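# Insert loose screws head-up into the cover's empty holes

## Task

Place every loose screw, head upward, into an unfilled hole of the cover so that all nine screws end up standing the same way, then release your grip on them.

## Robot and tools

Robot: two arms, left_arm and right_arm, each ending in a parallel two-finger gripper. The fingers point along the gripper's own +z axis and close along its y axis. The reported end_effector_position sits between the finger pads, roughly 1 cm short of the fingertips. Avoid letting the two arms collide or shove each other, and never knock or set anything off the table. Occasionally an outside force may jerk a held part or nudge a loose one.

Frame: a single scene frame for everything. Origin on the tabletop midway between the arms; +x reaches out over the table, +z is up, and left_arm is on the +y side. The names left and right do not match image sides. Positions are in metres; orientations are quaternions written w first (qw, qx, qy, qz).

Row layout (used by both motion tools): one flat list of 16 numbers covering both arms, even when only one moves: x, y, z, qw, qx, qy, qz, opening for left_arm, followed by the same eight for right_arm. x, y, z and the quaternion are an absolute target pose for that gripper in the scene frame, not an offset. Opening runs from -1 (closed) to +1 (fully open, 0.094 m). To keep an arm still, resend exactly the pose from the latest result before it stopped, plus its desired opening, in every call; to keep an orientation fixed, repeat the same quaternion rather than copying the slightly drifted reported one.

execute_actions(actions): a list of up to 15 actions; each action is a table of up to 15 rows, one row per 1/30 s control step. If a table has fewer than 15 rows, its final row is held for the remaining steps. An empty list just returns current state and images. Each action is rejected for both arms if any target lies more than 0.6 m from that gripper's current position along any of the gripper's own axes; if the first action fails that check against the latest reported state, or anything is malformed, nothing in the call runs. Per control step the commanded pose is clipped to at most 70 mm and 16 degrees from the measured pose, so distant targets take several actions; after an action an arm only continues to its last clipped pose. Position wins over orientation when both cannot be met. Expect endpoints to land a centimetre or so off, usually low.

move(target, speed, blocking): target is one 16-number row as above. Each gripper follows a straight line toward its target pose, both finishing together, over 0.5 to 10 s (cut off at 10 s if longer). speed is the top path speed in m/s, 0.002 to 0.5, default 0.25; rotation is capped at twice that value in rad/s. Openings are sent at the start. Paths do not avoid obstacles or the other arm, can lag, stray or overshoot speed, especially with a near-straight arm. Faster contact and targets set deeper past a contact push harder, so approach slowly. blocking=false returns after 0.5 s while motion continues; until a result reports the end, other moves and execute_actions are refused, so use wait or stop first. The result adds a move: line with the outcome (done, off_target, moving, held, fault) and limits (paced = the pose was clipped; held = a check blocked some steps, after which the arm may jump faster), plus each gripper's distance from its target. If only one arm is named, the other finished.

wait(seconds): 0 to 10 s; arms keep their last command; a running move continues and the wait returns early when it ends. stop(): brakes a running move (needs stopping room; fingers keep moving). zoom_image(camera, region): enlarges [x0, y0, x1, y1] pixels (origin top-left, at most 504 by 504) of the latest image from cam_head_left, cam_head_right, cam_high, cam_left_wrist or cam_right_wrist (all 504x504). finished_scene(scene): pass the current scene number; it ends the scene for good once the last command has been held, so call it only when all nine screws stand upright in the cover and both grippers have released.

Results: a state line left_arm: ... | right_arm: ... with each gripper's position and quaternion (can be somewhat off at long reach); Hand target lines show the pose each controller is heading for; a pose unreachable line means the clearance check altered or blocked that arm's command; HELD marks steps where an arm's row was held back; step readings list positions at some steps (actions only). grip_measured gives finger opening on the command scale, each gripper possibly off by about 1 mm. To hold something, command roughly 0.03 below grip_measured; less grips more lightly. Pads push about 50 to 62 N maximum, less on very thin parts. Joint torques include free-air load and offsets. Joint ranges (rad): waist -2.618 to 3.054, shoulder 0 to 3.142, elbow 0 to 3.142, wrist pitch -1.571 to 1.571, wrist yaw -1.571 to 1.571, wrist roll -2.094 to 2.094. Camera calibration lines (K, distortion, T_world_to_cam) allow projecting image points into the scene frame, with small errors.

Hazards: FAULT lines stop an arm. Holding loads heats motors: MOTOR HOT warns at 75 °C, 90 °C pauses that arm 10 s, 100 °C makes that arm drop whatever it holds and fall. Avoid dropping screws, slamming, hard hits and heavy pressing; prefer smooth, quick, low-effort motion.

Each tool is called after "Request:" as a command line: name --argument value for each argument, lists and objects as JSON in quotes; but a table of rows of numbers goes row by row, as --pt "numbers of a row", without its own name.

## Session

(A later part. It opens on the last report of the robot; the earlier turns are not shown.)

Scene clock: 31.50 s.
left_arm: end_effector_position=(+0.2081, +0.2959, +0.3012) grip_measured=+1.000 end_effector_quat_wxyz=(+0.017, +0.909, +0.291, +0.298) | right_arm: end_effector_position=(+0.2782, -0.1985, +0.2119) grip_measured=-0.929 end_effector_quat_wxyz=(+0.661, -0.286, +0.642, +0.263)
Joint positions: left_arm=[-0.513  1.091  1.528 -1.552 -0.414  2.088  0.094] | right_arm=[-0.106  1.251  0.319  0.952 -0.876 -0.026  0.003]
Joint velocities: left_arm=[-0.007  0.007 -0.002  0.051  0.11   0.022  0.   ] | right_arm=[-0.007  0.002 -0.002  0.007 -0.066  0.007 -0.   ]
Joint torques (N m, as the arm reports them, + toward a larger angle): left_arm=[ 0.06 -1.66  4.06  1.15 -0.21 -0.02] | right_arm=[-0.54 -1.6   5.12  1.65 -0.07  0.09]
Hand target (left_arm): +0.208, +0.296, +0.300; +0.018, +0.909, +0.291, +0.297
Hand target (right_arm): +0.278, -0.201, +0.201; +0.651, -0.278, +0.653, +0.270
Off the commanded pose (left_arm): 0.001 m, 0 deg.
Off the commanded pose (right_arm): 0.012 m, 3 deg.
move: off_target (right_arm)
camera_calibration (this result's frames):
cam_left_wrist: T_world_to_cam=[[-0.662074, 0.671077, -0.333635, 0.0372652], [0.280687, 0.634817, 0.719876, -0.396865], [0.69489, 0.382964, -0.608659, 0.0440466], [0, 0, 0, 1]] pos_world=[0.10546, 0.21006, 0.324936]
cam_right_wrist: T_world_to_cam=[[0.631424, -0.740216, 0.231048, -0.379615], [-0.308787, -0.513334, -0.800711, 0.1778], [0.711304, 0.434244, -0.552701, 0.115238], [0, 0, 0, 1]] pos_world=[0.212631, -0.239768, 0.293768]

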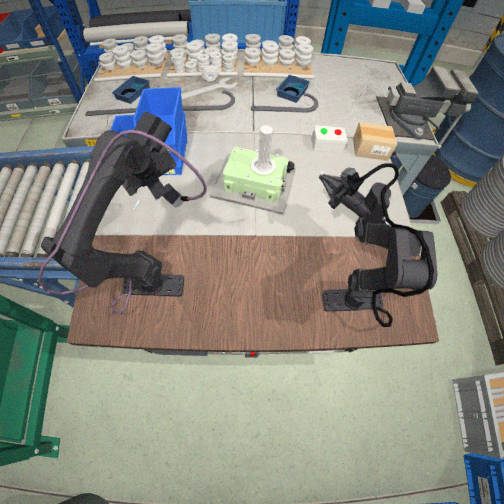

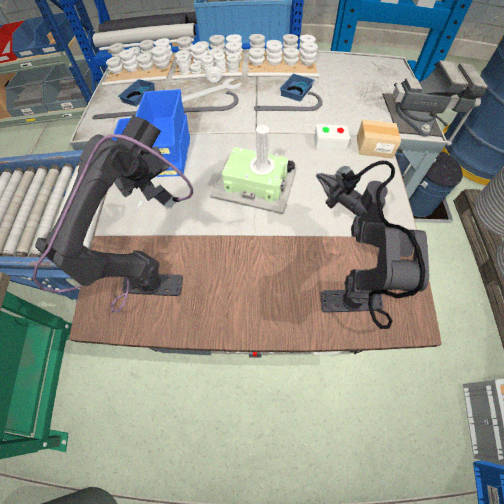

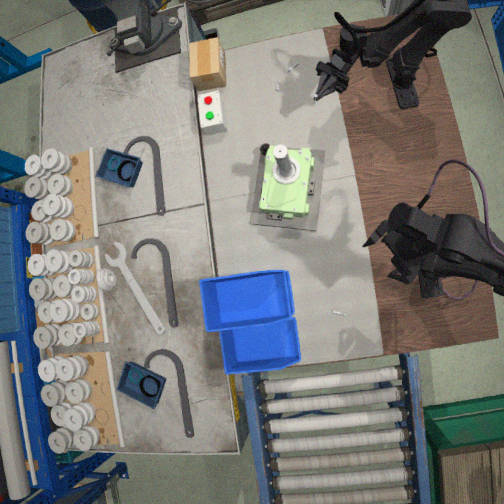

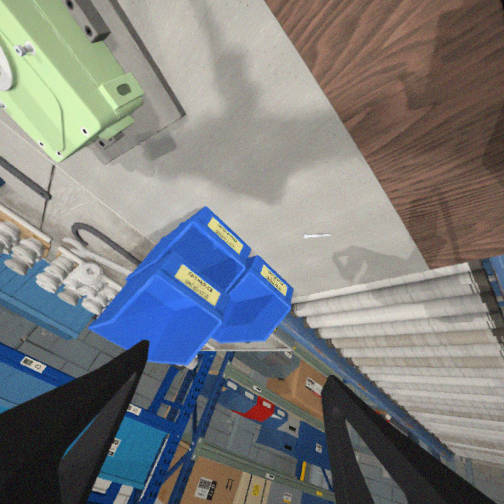

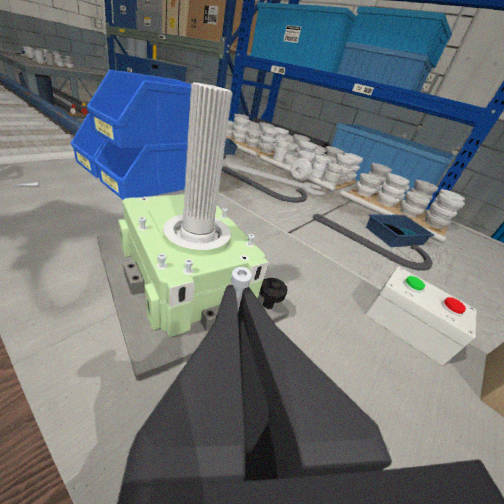

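Request:
move --target '[0.208,0.2956,0.3,0.018,0.909,0.291,0.297,1, 0.4205,-0.1055,0.165,0.653,-0.271,0.653,0.271,-1]' --speed 0.15

Request:
zoom_image --camera "cam_head_left" --region '[210, 120, 330, 220]'

Request:
zoom_image --camera "cam_high" --region '[240, 120, 340, 230]'

Scene clock: 33.47 s.
left_arm: end_effector_position=(+0.2081, +0.2959, +0.3012) grip_measured=+1.000 end_effector_quat_wxyz=(+0.017, +0.909, +0.291, +0.298) | right_arm: end_effector_position=(+0.4165, -0.1102, +0.1678) grip_measured=-0.929 end_effector_quat_wxyz=(+0.656, -0.273, +0.650, +0.269)
Joint positions: left_arm=[-0.513  1.091  1.528 -1.552 -0.414  2.088  0.094] | right_arm=[ 0.187  1.954  0.816  1.147 -0.573 -0.004  0.003]
Joint velocities: left_arm=[-0.002  0.002  0.012 -0.037 -0.037 -0.022  0.   ] | right_arm=[-0.007 -0.002 -0.007 -0.007  0.037  0.007 -0.001]
Joint torques (N m, as the arm reports them, + toward a larger angle): left_arm=[ 0.05 -1.65  4.07  1.15 -0.21 -0.02] | right_arm=[ 0.41 -8.78  7.37  1.65  0.04  0.08]
Hand target (left_arm): +0.208, +0.296, +0.300; +0.018, +0.909, +0.291, +0.297
Hand target (right_arm): +0.421, -0.107, +0.165; +0.653, -0.271, +0.653, +0.272
Off the commanded pose (left_arm): 0.001 m, 0 deg.
Off the commanded pose (right_arm): 0.007 m, 1 deg.
move: done
camera_calibration (this result's frames):
cam_left_wrist: T_world_to_cam=[[-0.662074, 0.671077, -0.333635, 0.0372652], [0.280687, 0.634817, 0.719876, -0.396865], [0.69489, 0.382964, -0.608659, 0.0440466], [0, 0, 0, 1]] pos_world=[0.10546, 0.21006, 0.324936]
cam_right_wrist: T_world_to_cam=[[0.630064, -0.750293, 0.200199, -0.386735], [-0.335436, -0.495478, -0.801239, 0.243671], [0.700359, 0.437678, -0.563858, -0.0389988], [0, 0, 0, 1]] pos_world=[0.352717, -0.152362, 0.250673]

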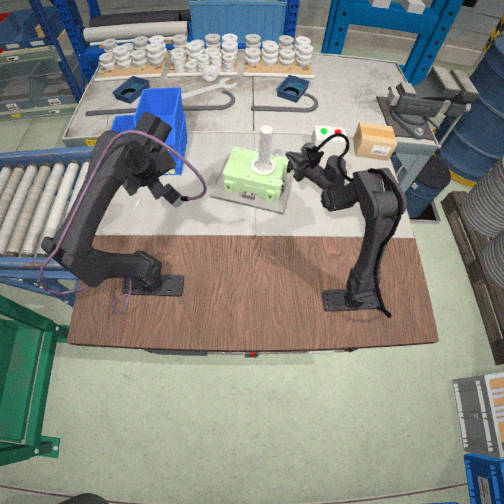

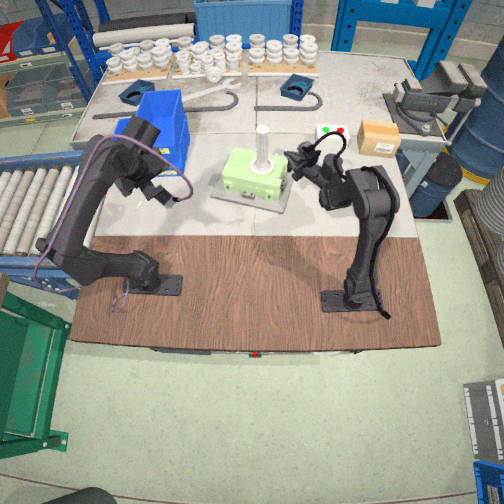

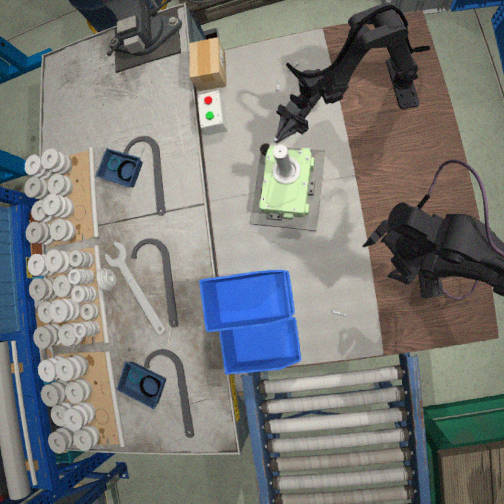

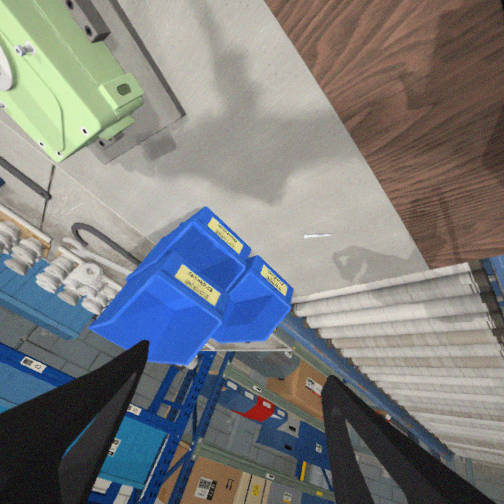

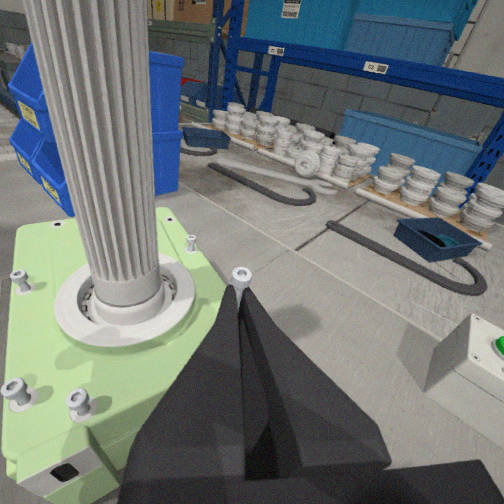

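Region (210, 120, 330, 220) of cam_head_left's 504x504 image, scaled by 4.200, with more detail than that image has.

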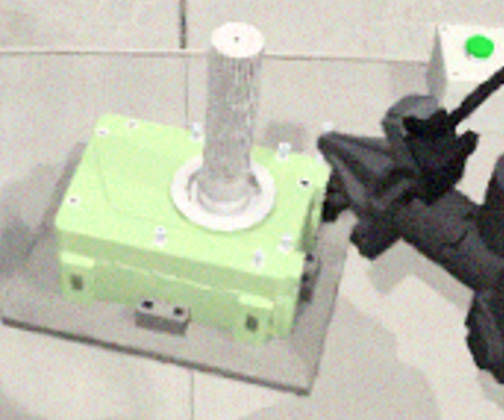

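Region (240, 120, 340, 230) of cam_high's 504x504 image, scaled by 4.582, with more detail than that image has; it fills the left 458 columns of this view, and the rest is white.

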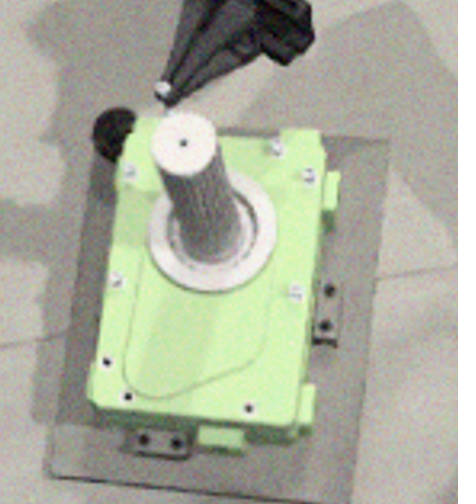

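Request:
move --target '[0.208,0.2956,0.3,0.018,0.909,0.291,0.297,1, 0.405,-0.089,0.16,0.653,-0.271,0.653,0.271,-1]' --speed 0.1

Request:
zoom_image --camera "cam_head_left" --region '[250, 130, 310, 190]'

Request:
zoom_image --camera "cam_head_right" --region '[250, 130, 310, 190]'

Scene clock: 34.37 s.
left_arm: end_effector_position=(+0.2081, +0.2959, +0.3012) grip_measured=+1.000 end_effector_quat_wxyz=(+0.017, +0.909, +0.291, +0.298) | right_arm: end_effector_position=(+0.4073, -0.0892, +0.1670) grip_measured=-0.929 end_effector_quat_wxyz=(+0.658, -0.275, +0.646, +0.271)
Joint positions: left_arm=[-0.513  1.091  1.528 -1.552 -0.414  2.088  0.094] | right_arm=[ 0.25   1.954  0.799  1.17  -0.515 -0.004  0.003]
Joint velocities: left_arm=[ 0.022 -0.007 -0.012  0.022  0.022 -0.007  0.   ] | right_arm=[ 0.007 -0.002 -0.002  0.037 -0.007 -0.081  0.   ]
Joint torques (N m, as the arm reports them, + toward a larger angle): left_arm=[ 0.05 -1.65  4.08  1.15 -0.21 -0.02] | right_arm=[ 0.34 -9.67  4.4   1.78  0.03  0.04]
Hand target (left_arm): +0.208, +0.296, +0.300; +0.018, +0.909, +0.291, +0.297
Hand target (right_arm): +0.405, -0.089, +0.160; +0.653, -0.271, +0.653, +0.271
Off the commanded pose (left_arm): 0.001 m, 0 deg.
Off the commanded pose (right_arm): 0.007 m, 1 deg.
move: done
camera_calibration (this result's frames):
cam_left_wrist: T_world_to_cam=[[-0.662074, 0.671077, -0.333635, 0.0372652], [0.280687, 0.634817, 0.719876, -0.396865], [0.69489, 0.382964, -0.608659, 0.0440466], [0, 0, 0, 1]] pos_world=[0.10546, 0.21006, 0.324936]
cam_right_wrist: T_world_to_cam=[[0.632399, -0.74765, 0.202711, -0.366175], [-0.327469, -0.495173, -0.804716, 0.247641], [0.702022, 0.44252, -0.557979, -0.0434576], [0, 0, 0, 1]] pos_world=[0.343171, -0.131915, 0.249259]

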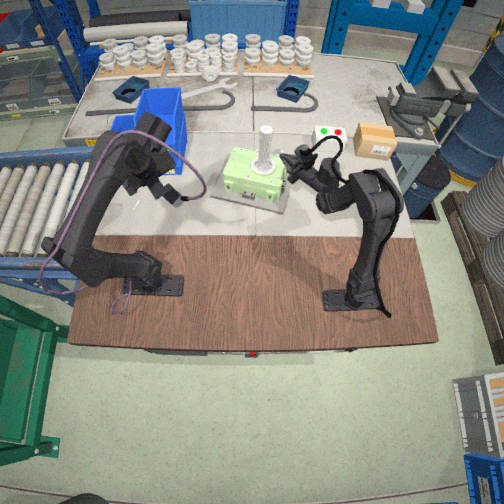

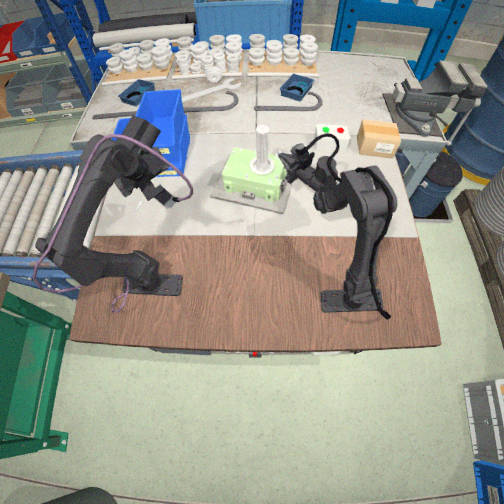

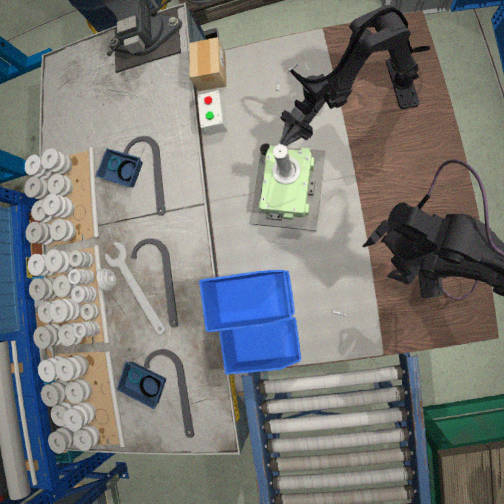

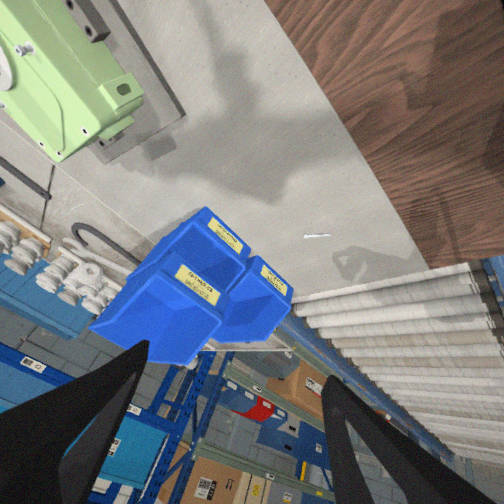

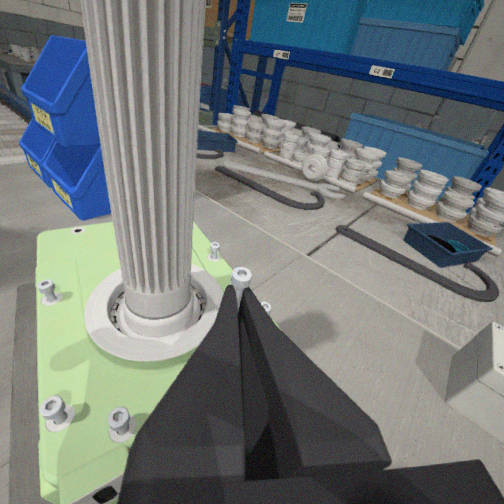

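Region (250, 130, 310, 190) of cam_head_left's 504x504 image, scaled by 8.400, with more detail than that image has.

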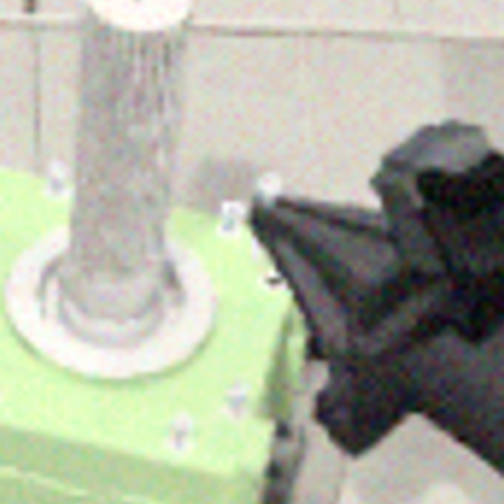

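Region (250, 130, 310, 190) of cam_head_right's 504x504 image, scaled by 8.400, with more detail than that image has.

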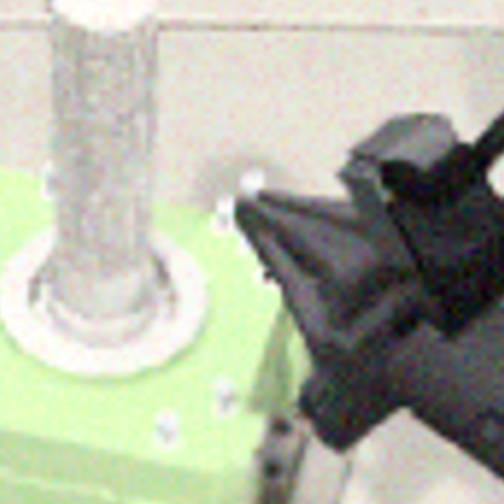

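Request:
move --target '[0.27,0.18,0.31,0.391,0.786,0.472,0.078,1, 0.397,-0.091,0.152,0.653,-0.271,0.653,0.271,-1]' --speed 0.1

Request:
zoom_image --camera "cam_left_wrist" --region '[180, 100, 320, 240]'

Request:
zoom_image --camera "cam_head_left" --region '[250, 130, 310, 190]'

Scene clock: 39.97 s.
left_arm: end_effector_position=(+0.2682, +0.1800, +0.3153) grip_measured=+1.000 end_effector_quat_wxyz=(+0.390, +0.791, +0.463, +0.092) | right_arm: end_effector_position=(+0.4001, -0.0923, +0.1633) grip_measured=-0.929 end_effector_quat_wxyz=(+0.663, -0.273, +0.643, +0.269)
Joint positions: left_arm=[-0.307  1.176  1.453 -1.084  0.348  1.616  0.094] | right_arm=[ 0.25   1.954  0.758  1.222 -0.508 -0.004  0.003]
Joint velocities: left_arm=[-0.007 -0.012  0.017  0.051  0.022 -0.066  0.   ] | right_arm=[-0.002 -0.002 -0.012  0.037  0.037 -0.007 -0.001]
Joint torques (N m, as the arm reports them, + toward a larger angle): left_arm=[ 1.02 -2.45  4.21  1.6   0.39 -0.12] | right_arm=[ 0.46 -8.89  4.11  1.79  0.06  0.04]
Hand target (left_arm): +0.269, +0.180, +0.310; +0.391, +0.786, +0.473, +0.079
Hand target (right_arm): +0.397, -0.091, +0.152; +0.653, -0.271, +0.653, +0.271
Off the commanded pose (left_arm): 0.006 m, 2 deg.
Off the commanded pose (right_arm): 0.012 m, 2 deg.
move: off_target (right_arm)
camera_calibration (this result's frames):
cam_left_wrist: T_world_to_cam=[[-0.774282, 0.0562445, -0.630337, 0.393838], [0.172852, 0.976964, -0.125151, -0.116503], [0.608777, -0.205858, -0.766168, 0.234042], [0, 0, 0, 1]] pos_world=[0.1826, 0.139847, 0.412986]
cam_right_wrist: T_world_to_cam=[[0.625727, -0.752114, 0.206859, -0.361552], [-0.322216, -0.490725, -0.809547, 0.239887], [0.710382, 0.439902, -0.549403, -0.0440669], [0, 0, 0, 1]] pos_world=[0.334832, -0.134825, 0.244779]

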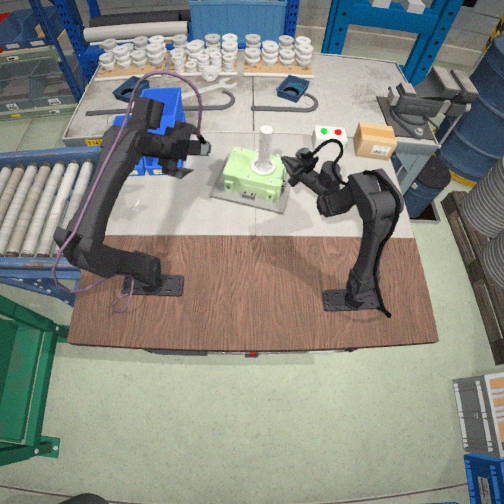

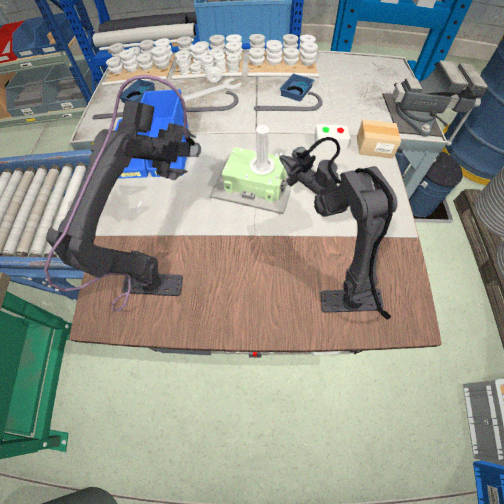

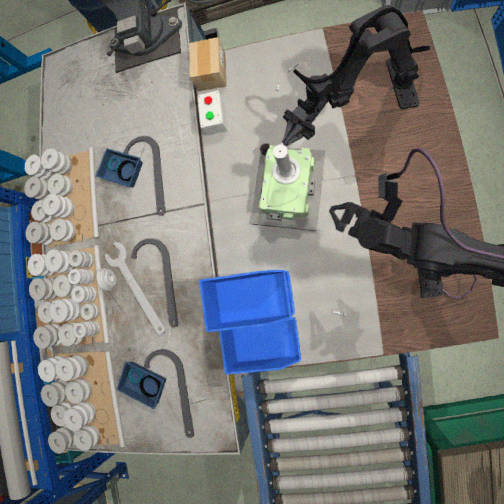

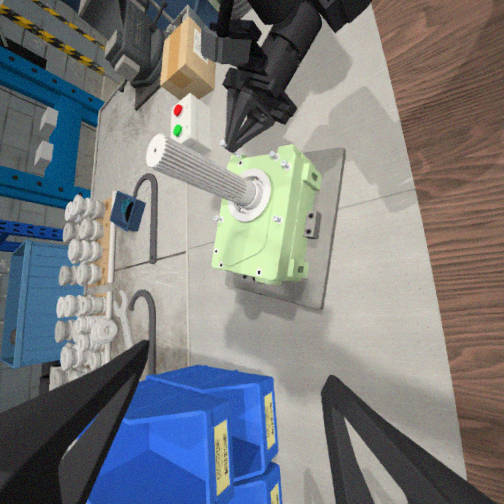

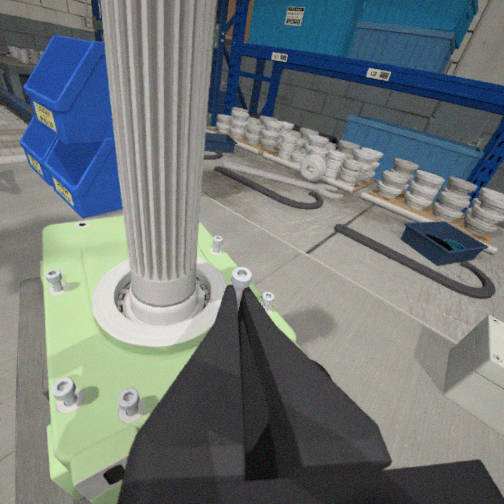

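Region (180, 100, 320, 240) of cam_left_wrist's 504x504 image, scaled by 3.600, with more detail than that image has.

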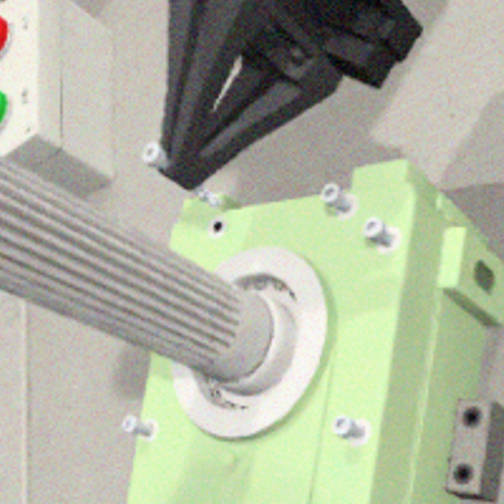

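Region (250, 130, 310, 190) of cam_head_left's 504x504 image, scaled by 8.400, with more detail than that image has.

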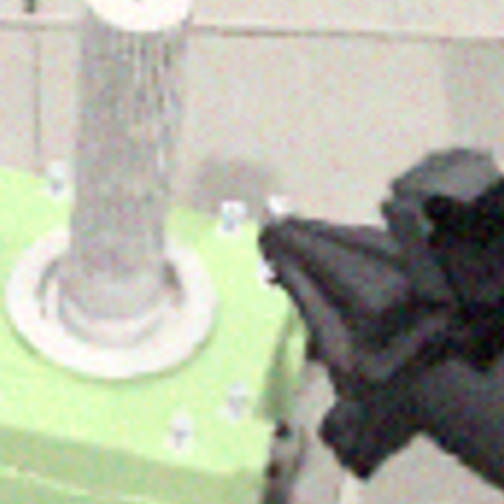

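Request:
move --target '[0.27,0.18,0.31,0.391,0.786,0.472,0.078,1, 0.398,-0.079,0.158,0.653,-0.271,0.653,0.271,-1]' --speed 0.05

Request:
zoom_image --camera "cam_left_wrist" --region '[200, 120, 280, 200]'

Request:
zoom_image --camera "cam_head_left" --region '[250, 130, 310, 190]'

Scene clock: 40.90 s.
left_arm: end_effector_position=(+0.2680, +0.1793, +0.3156) grip_measured=+1.000 end_effector_quat_wxyz=(+0.391, +0.790, +0.462, +0.091) | right_arm: end_effector_position=(+0.3967, -0.0816, +0.1605) grip_measured=-0.929 end_effector_quat_wxyz=(+0.658, -0.273, +0.647, +0.270)
Joint positions: left_arm=[-0.307  1.176  1.453 -1.083  0.353  1.615  0.094] | right_arm=[ 0.283  1.954  0.758  1.21  -0.478 -0.004  0.003]
Joint velocities: left_arm=[ 0.022  0.002 -0.012  0.022  0.051  0.007  0.   ] | right_arm=[-0.002 -0.007 -0.012 -0.022  0.051 -0.022 -0.001]
Joint torques (N m, as the arm reports them, + toward a larger angle): left_arm=[ 1.39 -2.32  4.41  1.6   0.4  -0.13] | right_arm=[ 0.49 -9.69  6.05  1.6   0.08  0.05]
Hand target (left_arm): +0.270, +0.180, +0.310; +0.391, +0.786, +0.472, +0.078
Hand target (right_arm): +0.398, -0.079, +0.158; +0.653, -0.271, +0.653, +0.271
Off the commanded pose (left_arm): 0.006 m, 2 deg.
Off the commanded pose (right_arm): 0.004 m, 1 deg.
move: done
camera_calibration (this result's frames):
cam_left_wrist: T_world_to_cam=[[-0.774617, 0.0551666, -0.63002, 0.394117], [0.174589, 0.97613, -0.129187, -0.11481], [0.607854, -0.210065, -0.765758, 0.235094], [0, 0, 0, 1]] pos_world=[0.182432, 0.139712, 0.413495]
cam_right_wrist: T_world_to_cam=[[0.629585, -0.750308, 0.201642, -0.35143], [-0.330841, -0.493739, -0.804217, 0.244132], [0.70297, 0.439612, -0.559084, -0.0433736], [0, 0, 0, 1]] pos_world=[0.332515, -0.124076, 0.242949]

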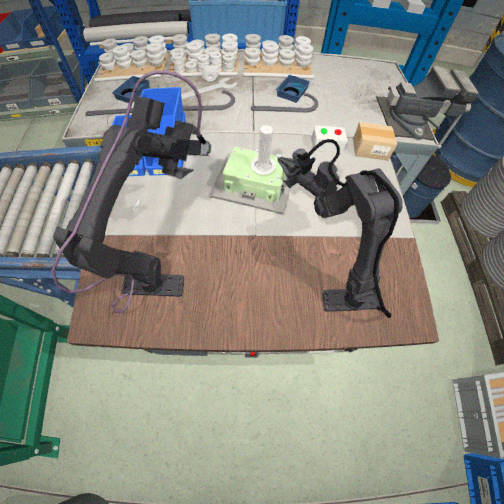

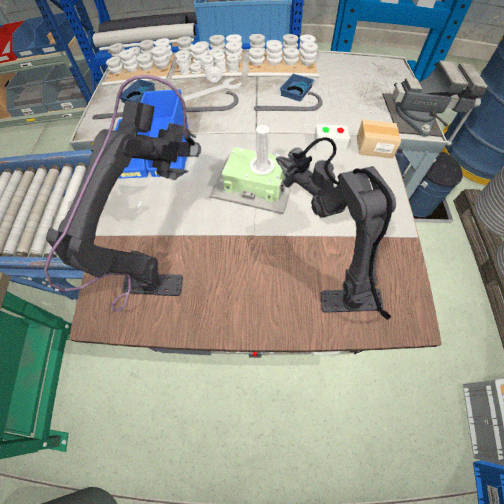

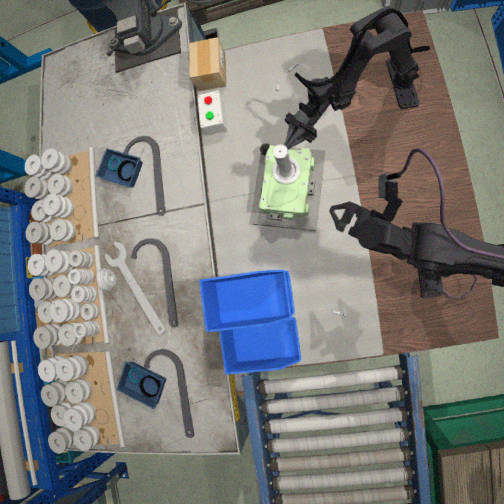

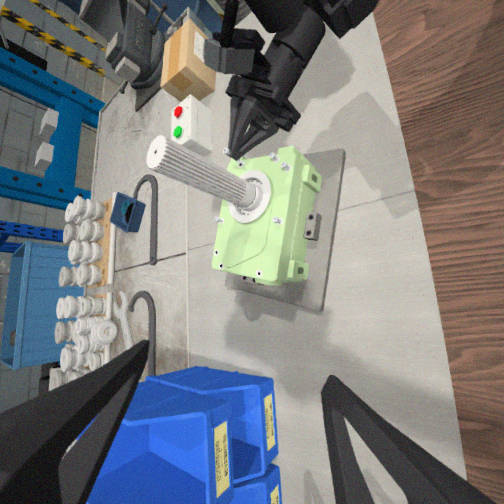

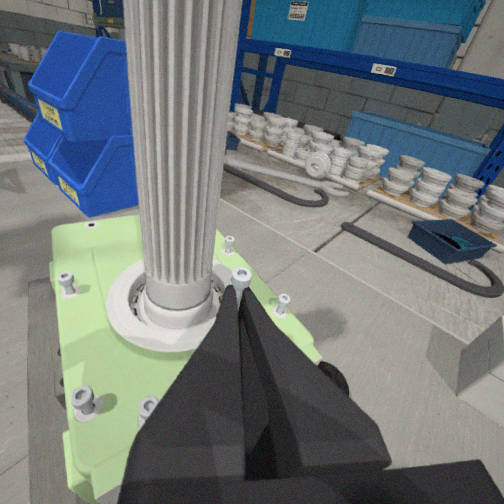

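Region (200, 120, 280, 200) of cam_left_wrist's 504x504 image, scaled by 6.300, with more detail than that image has.

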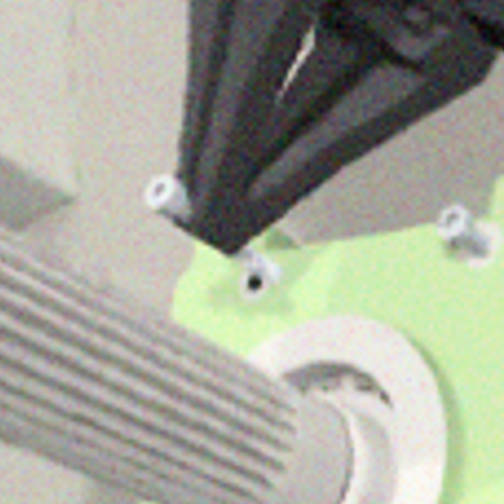

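Region (250, 130, 310, 190) of cam_head_left's 504x504 image, scaled by 8.400, with more detail than that image has.

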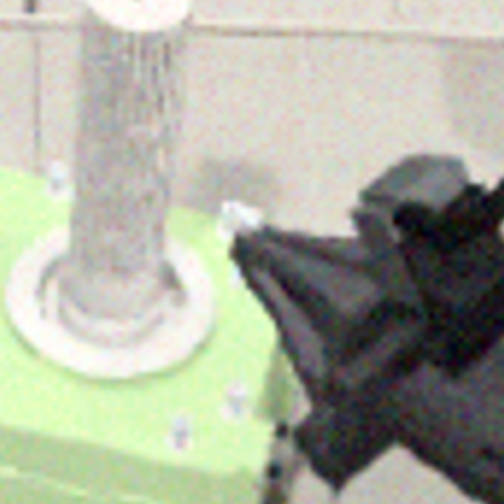

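Request:
move --target '[0.27,0.18,0.31,0.391,0.786,0.472,0.078,1, 0.408,-0.081,0.156,0.653,-0.271,0.653,0.271,-1]' --speed 0.05

Request:
zoom_image --camera "cam_left_wrist" --region '[200, 120, 280, 200]'

Scene clock: 41.87 s.
left_arm: end_effector_position=(+0.2679, +0.1792, +0.3156) grip_measured=+1.000 end_effector_quat_wxyz=(+0.392, +0.790, +0.462, +0.090) | right_arm: end_effector_position=(+0.4013, -0.0803, +0.1678) grip_measured=-0.929 end_effector_quat_wxyz=(+0.664, -0.274, +0.642, +0.269)
Joint positions: left_arm=[-0.307  1.176  1.453 -1.083  0.353  1.615  0.094] | right_arm=[ 0.283  1.954  0.782  1.203 -0.477 -0.004  0.003]
Joint velocities: left_arm=[-0.012  0.007 -0.012  0.007  0.037  0.007  0.   ] | right_arm=[-0.002 -0.012 -0.002 -0.066  0.007 -0.022 -0.001]
Joint torques (N m, as the arm reports them, + toward a larger angle): left_arm=[ 1.38 -2.3   4.43  1.6   0.39 -0.13] | right_arm=[-0.48 -7.45  7.03  1.62 -0.05  0.04]
Hand target (left_arm): +0.270, +0.180, +0.310; +0.391, +0.786, +0.472, +0.078
Hand target (right_arm): +0.407, -0.081, +0.156; +0.653, -0.271, +0.653, +0.271
Off the commanded pose (left_arm): 0.006 m, 2 deg.
Off the commanded pose (right_arm): 0.014 m, 2 deg.
move: off_target (right_arm)
camera_calibration (this result's frames):
cam_left_wrist: T_world_to_cam=[[-0.774699, 0.0552474, -0.629912, 0.394063], [0.175082, 0.97597, -0.129726, -0.114618], [0.607608, -0.210785, -0.765756, 0.235335], [0, 0, 0, 1]] pos_world=[0.182356, 0.139698, 0.413565]
cam_right_wrist: T_world_to_cam=[[0.625817, -0.751817, 0.207665, -0.354404], [-0.3186, -0.489428, -0.81176, 0.248861], [0.711932, 0.441851, -0.545821, -0.0488071], [0, 0, 0, 1]] pos_world=[0.335827, -0.123081, 0.248973]

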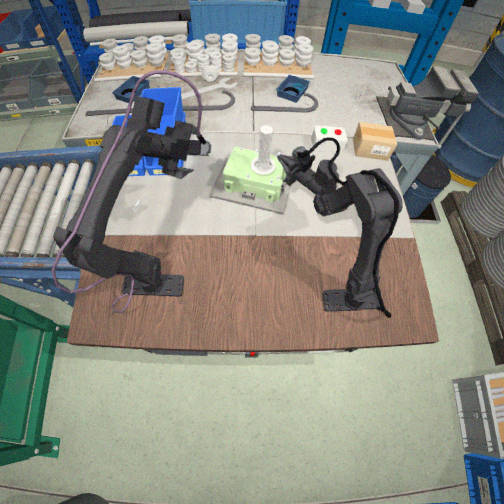

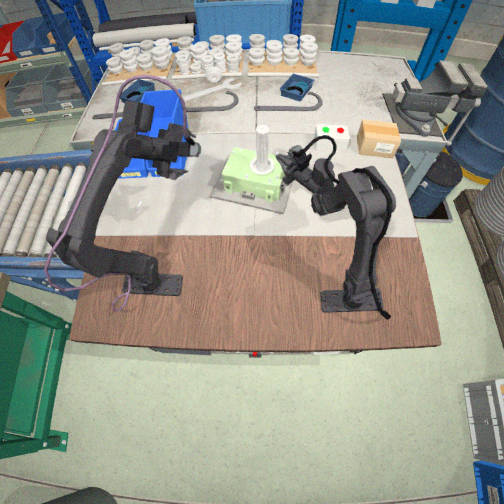

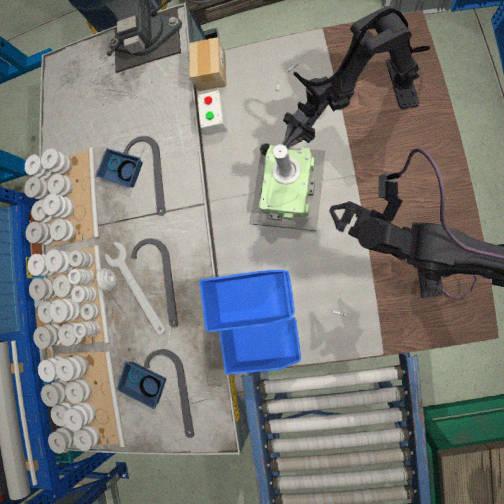

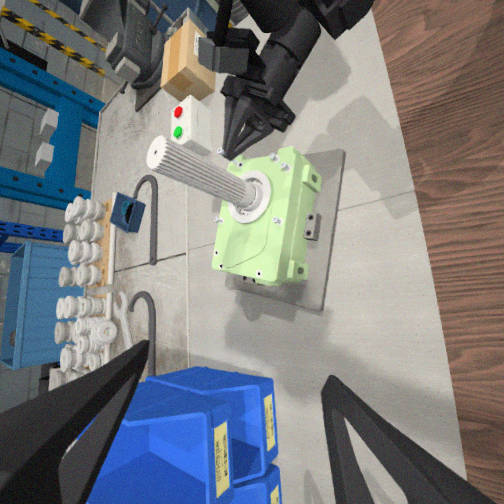

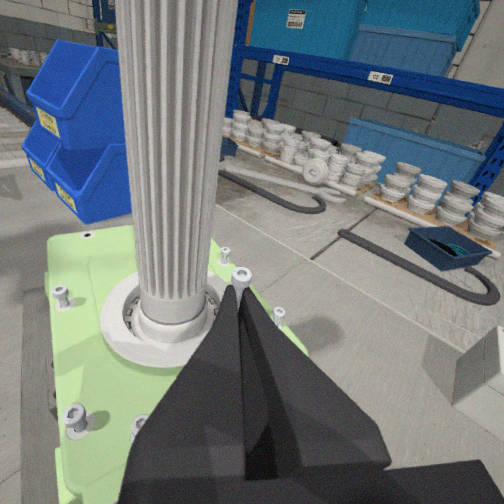

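Region (200, 120, 280, 200) of cam_left_wrist's 504x504 image, scaled by 6.300, with more detail than that image has.

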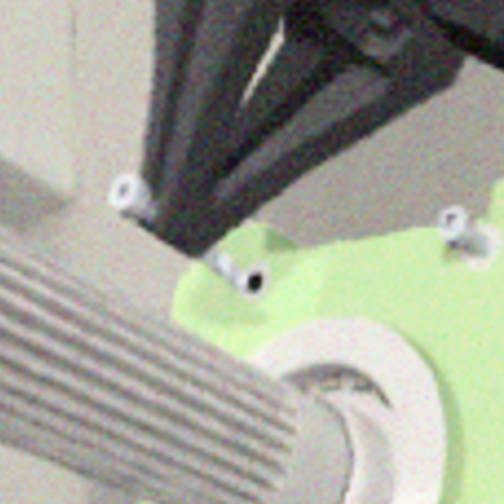

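Request:
move --target '[0.27,0.18,0.31,0.391,0.786,0.472,0.078,1, 0.404,-0.081,0.14,0.653,-0.271,0.653,0.271,-1]' --speed 0.03

Request:
zoom_image --camera "cam_left_wrist" --region '[200, 120, 280, 200]'

Request:
zoom_image --camera "cam_head_left" --region '[250, 130, 310, 190]'

Scene clock: 43.23 s.
left_arm: end_effector_position=(+0.2679, +0.1791, +0.3156) grip_measured=+1.000 end_effector_quat_wxyz=(+0.392, +0.790, +0.462, +0.090) | right_arm: end_effector_position=(+0.4033, -0.0796, +0.1498) grip_measured=-0.929 end_effector_quat_wxyz=(+0.660, -0.273, +0.646, +0.270)
Joint positions: left_arm=[-0.307  1.176  1.453 -1.083  0.354  1.615  0.094] | right_arm=[ 0.283  2.015  0.782  1.252 -0.478 -0.004  0.003]
Joint velocities: left_arm=[-0.002  0.022 -0.007 -0.007  0.022  0.037  0.   ] | right_arm=[ 0.002 -0.007  0.017  0.022 -0.051  0.007 -0.001]
Joint torques (N m, as the arm reports them, + toward a larger angle): left_arm=[ 1.39 -2.31  4.43  1.6   0.4  -0.12] | right_arm=[-0.22 -8.67  4.94  1.79 -0.02  0.04]
Hand target (left_arm): +0.270, +0.180, +0.310; +0.391, +0.786, +0.472, +0.078
Hand target (right_arm): +0.404, -0.081, +0.140; +0.653, -0.271, +0.653, +0.271
Off the commanded pose (left_arm): 0.006 m, 2 deg.
Off the commanded pose (right_arm): 0.010 m, 1 deg.
move: done
camera_calibration (this result's frames):
cam_left_wrist: T_world_to_cam=[[-0.77474, 0.0552878, -0.629858, 0.394035], [0.175329, 0.97589, -0.129996, -0.114522], [0.607485, -0.211146, -0.765754, 0.235455], [0, 0, 0, 1]] pos_world=[0.182319, 0.139691, 0.4136]
cam_right_wrist: T_world_to_cam=[[0.628417, -0.750833, 0.203328, -0.351722], [-0.327521, -0.492482, -0.806344, 0.237804], [0.705565, 0.440126, -0.555398, -0.0565145], [0, 0, 0, 1]] pos_world=[0.338788, -0.122096, 0.231879]

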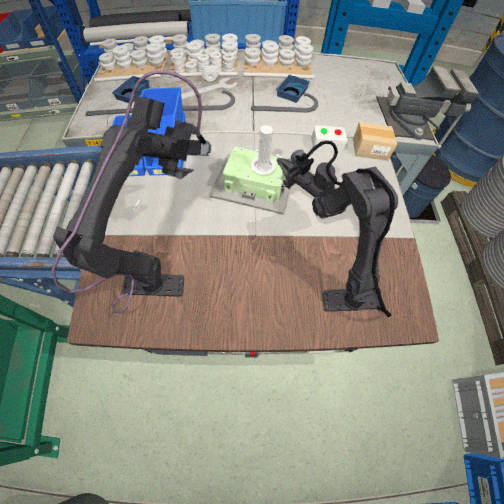

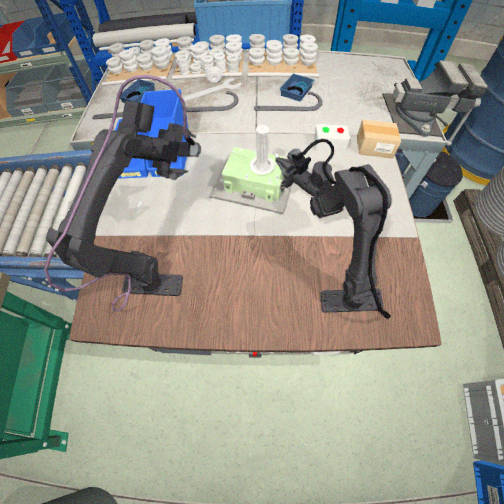

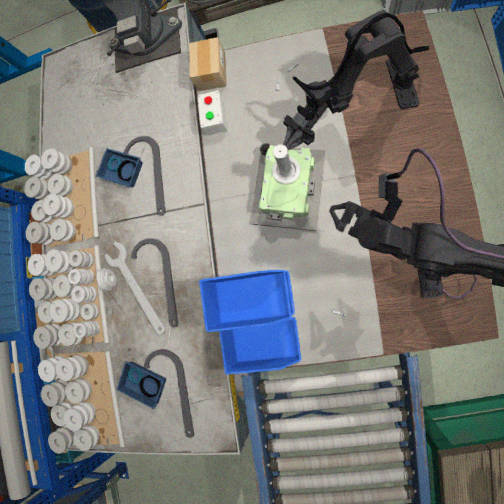

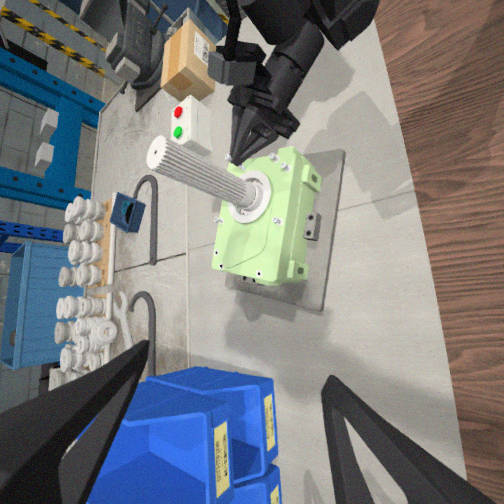

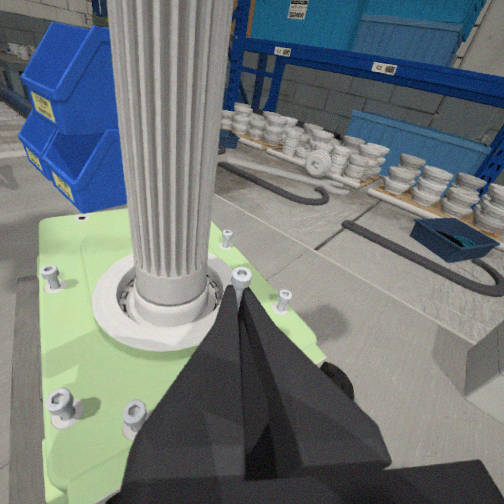

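Region (200, 120, 280, 200) of cam_left_wrist's 504x504 image, scaled by 6.300, with more detail than that image has.

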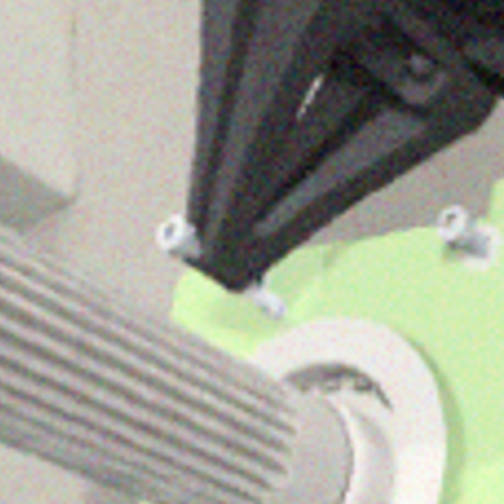

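Region (250, 130, 310, 190) of cam_head_left's 504x504 image, scaled by 8.400, with more detail than that image has.

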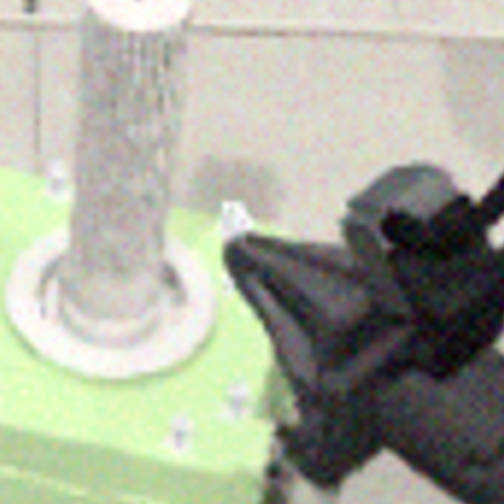

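Request:
move --target '[0.27,0.18,0.31,0.391,0.786,0.472,0.078,1, 0.414,-0.091,0.15,0.653,-0.271,0.653,0.271,-1]' --speed 0.03

Request:
zoom_image --camera "cam_left_wrist" --region '[200, 120, 280, 200]'

Request:
zoom_image --camera "cam_head_left" --region '[250, 130, 310, 190]'

Scene clock: 44.17 s.
left_arm: end_effector_position=(+0.2679, +0.1791, +0.3156) grip_measured=+1.000 end_effector_quat_wxyz=(+0.392, +0.790, +0.462, +0.090) | right_arm: end_effector_position=(+0.4091, -0.0901, +0.1471) grip_measured=-0.929 end_effector_quat_wxyz=(+0.654, -0.272, +0.653, +0.269)
Joint positions: left_arm=[-0.307  1.176  1.453 -1.083  0.354  1.615  0.094] | right_arm=[ 0.25   2.015  0.792  1.223 -0.507 -0.004  0.003]
Joint velocities: left_arm=[ 0.017  0.027  0.007  0.051 -0.081  0.007  0.   ] | right_arm=[-0.012  0.007 -0.022 -0.139 -0.007  0.051 -0.001]
Joint torques (N m, as the arm reports them, + toward a larger angle): left_arm=[ 1.4  -2.3   4.42  1.6   0.39 -0.12] | right_arm=[ -0.37 -10.37   6.88   1.6   -0.05   0.05]
Hand target (left_arm): +0.270, +0.180, +0.310; +0.391, +0.786, +0.472, +0.078
Hand target (right_arm): +0.414, -0.091, +0.150; +0.653, -0.271, +0.653, +0.271
Off the commanded pose (left_arm): 0.006 m, 2 deg.
Off the commanded pose (right_arm): 0.006 m, 0 deg.
move: done
camera_calibration (this result's frames):
cam_left_wrist: T_world_to_cam=[[-0.77474, 0.0552878, -0.629858, 0.394035], [0.175329, 0.97589, -0.129996, -0.114522], [0.607485, -0.211146, -0.765754, 0.235455], [0, 0, 0, 1]] pos_world=[0.182319, 0.139691, 0.4136]
cam_right_wrist: T_world_to_cam=[[0.62954, -0.751659, 0.196693, -0.362252], [-0.342727, -0.495844, -0.79792, 0.237055], [0.697294, 0.434911, -0.569767, -0.0524325], [0, 0, 0, 1]] pos_world=[0.345858, -0.131944, 0.23053]

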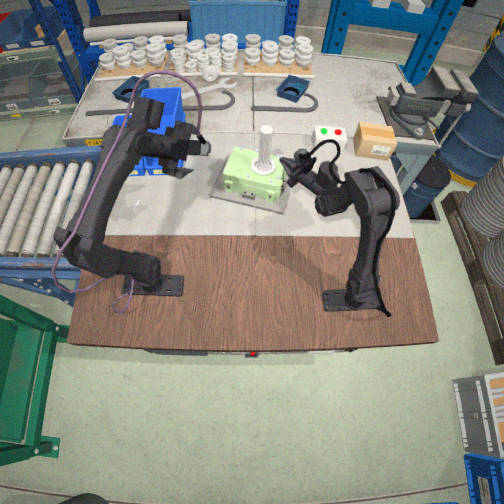

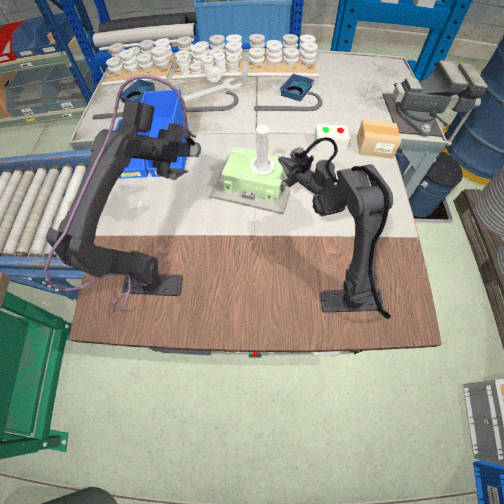

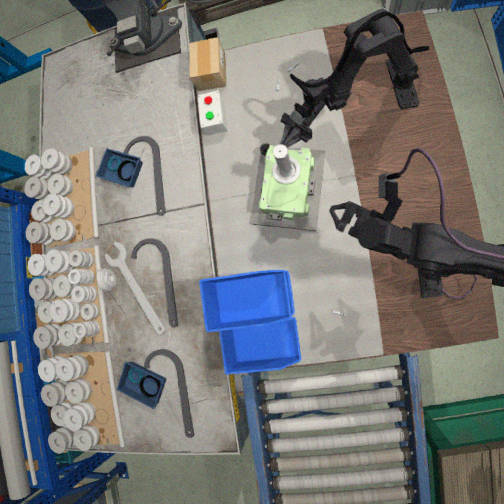

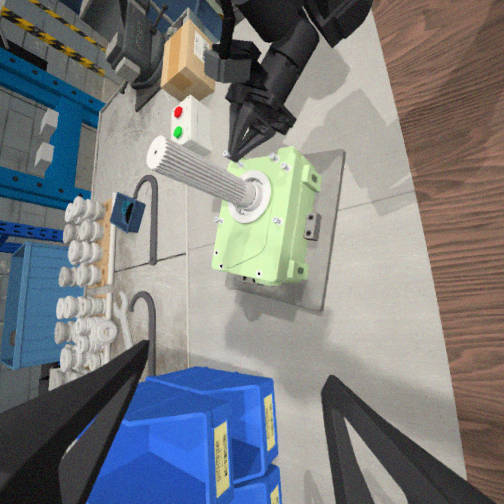

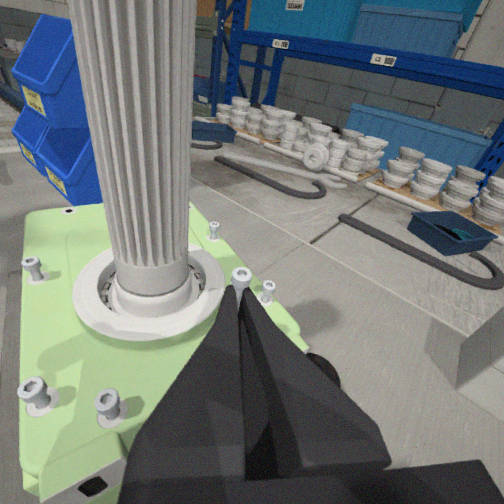

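Region (200, 120, 280, 200) of cam_left_wrist's 504x504 image, scaled by 6.300, with more detail than that image has.

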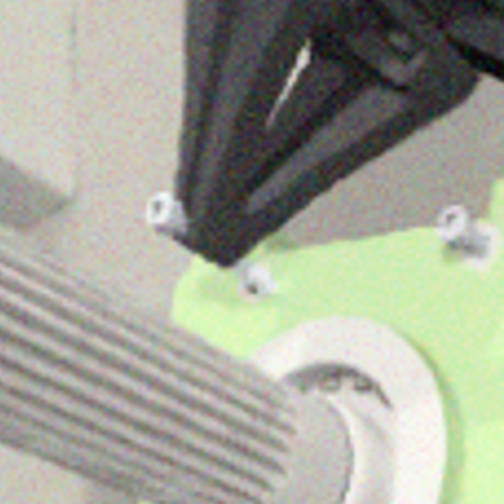

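Region (250, 130, 310, 190) of cam_head_left's 504x504 image, scaled by 8.400, with more detail than that image has.

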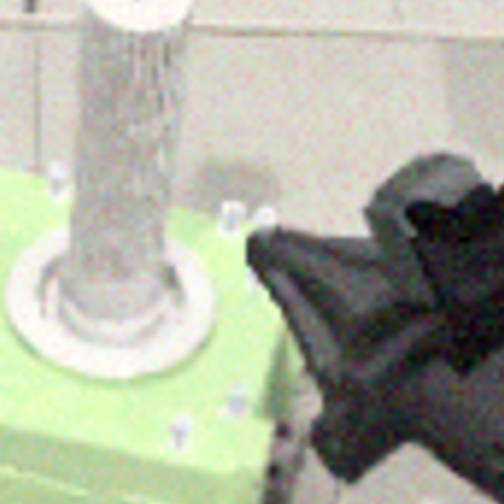

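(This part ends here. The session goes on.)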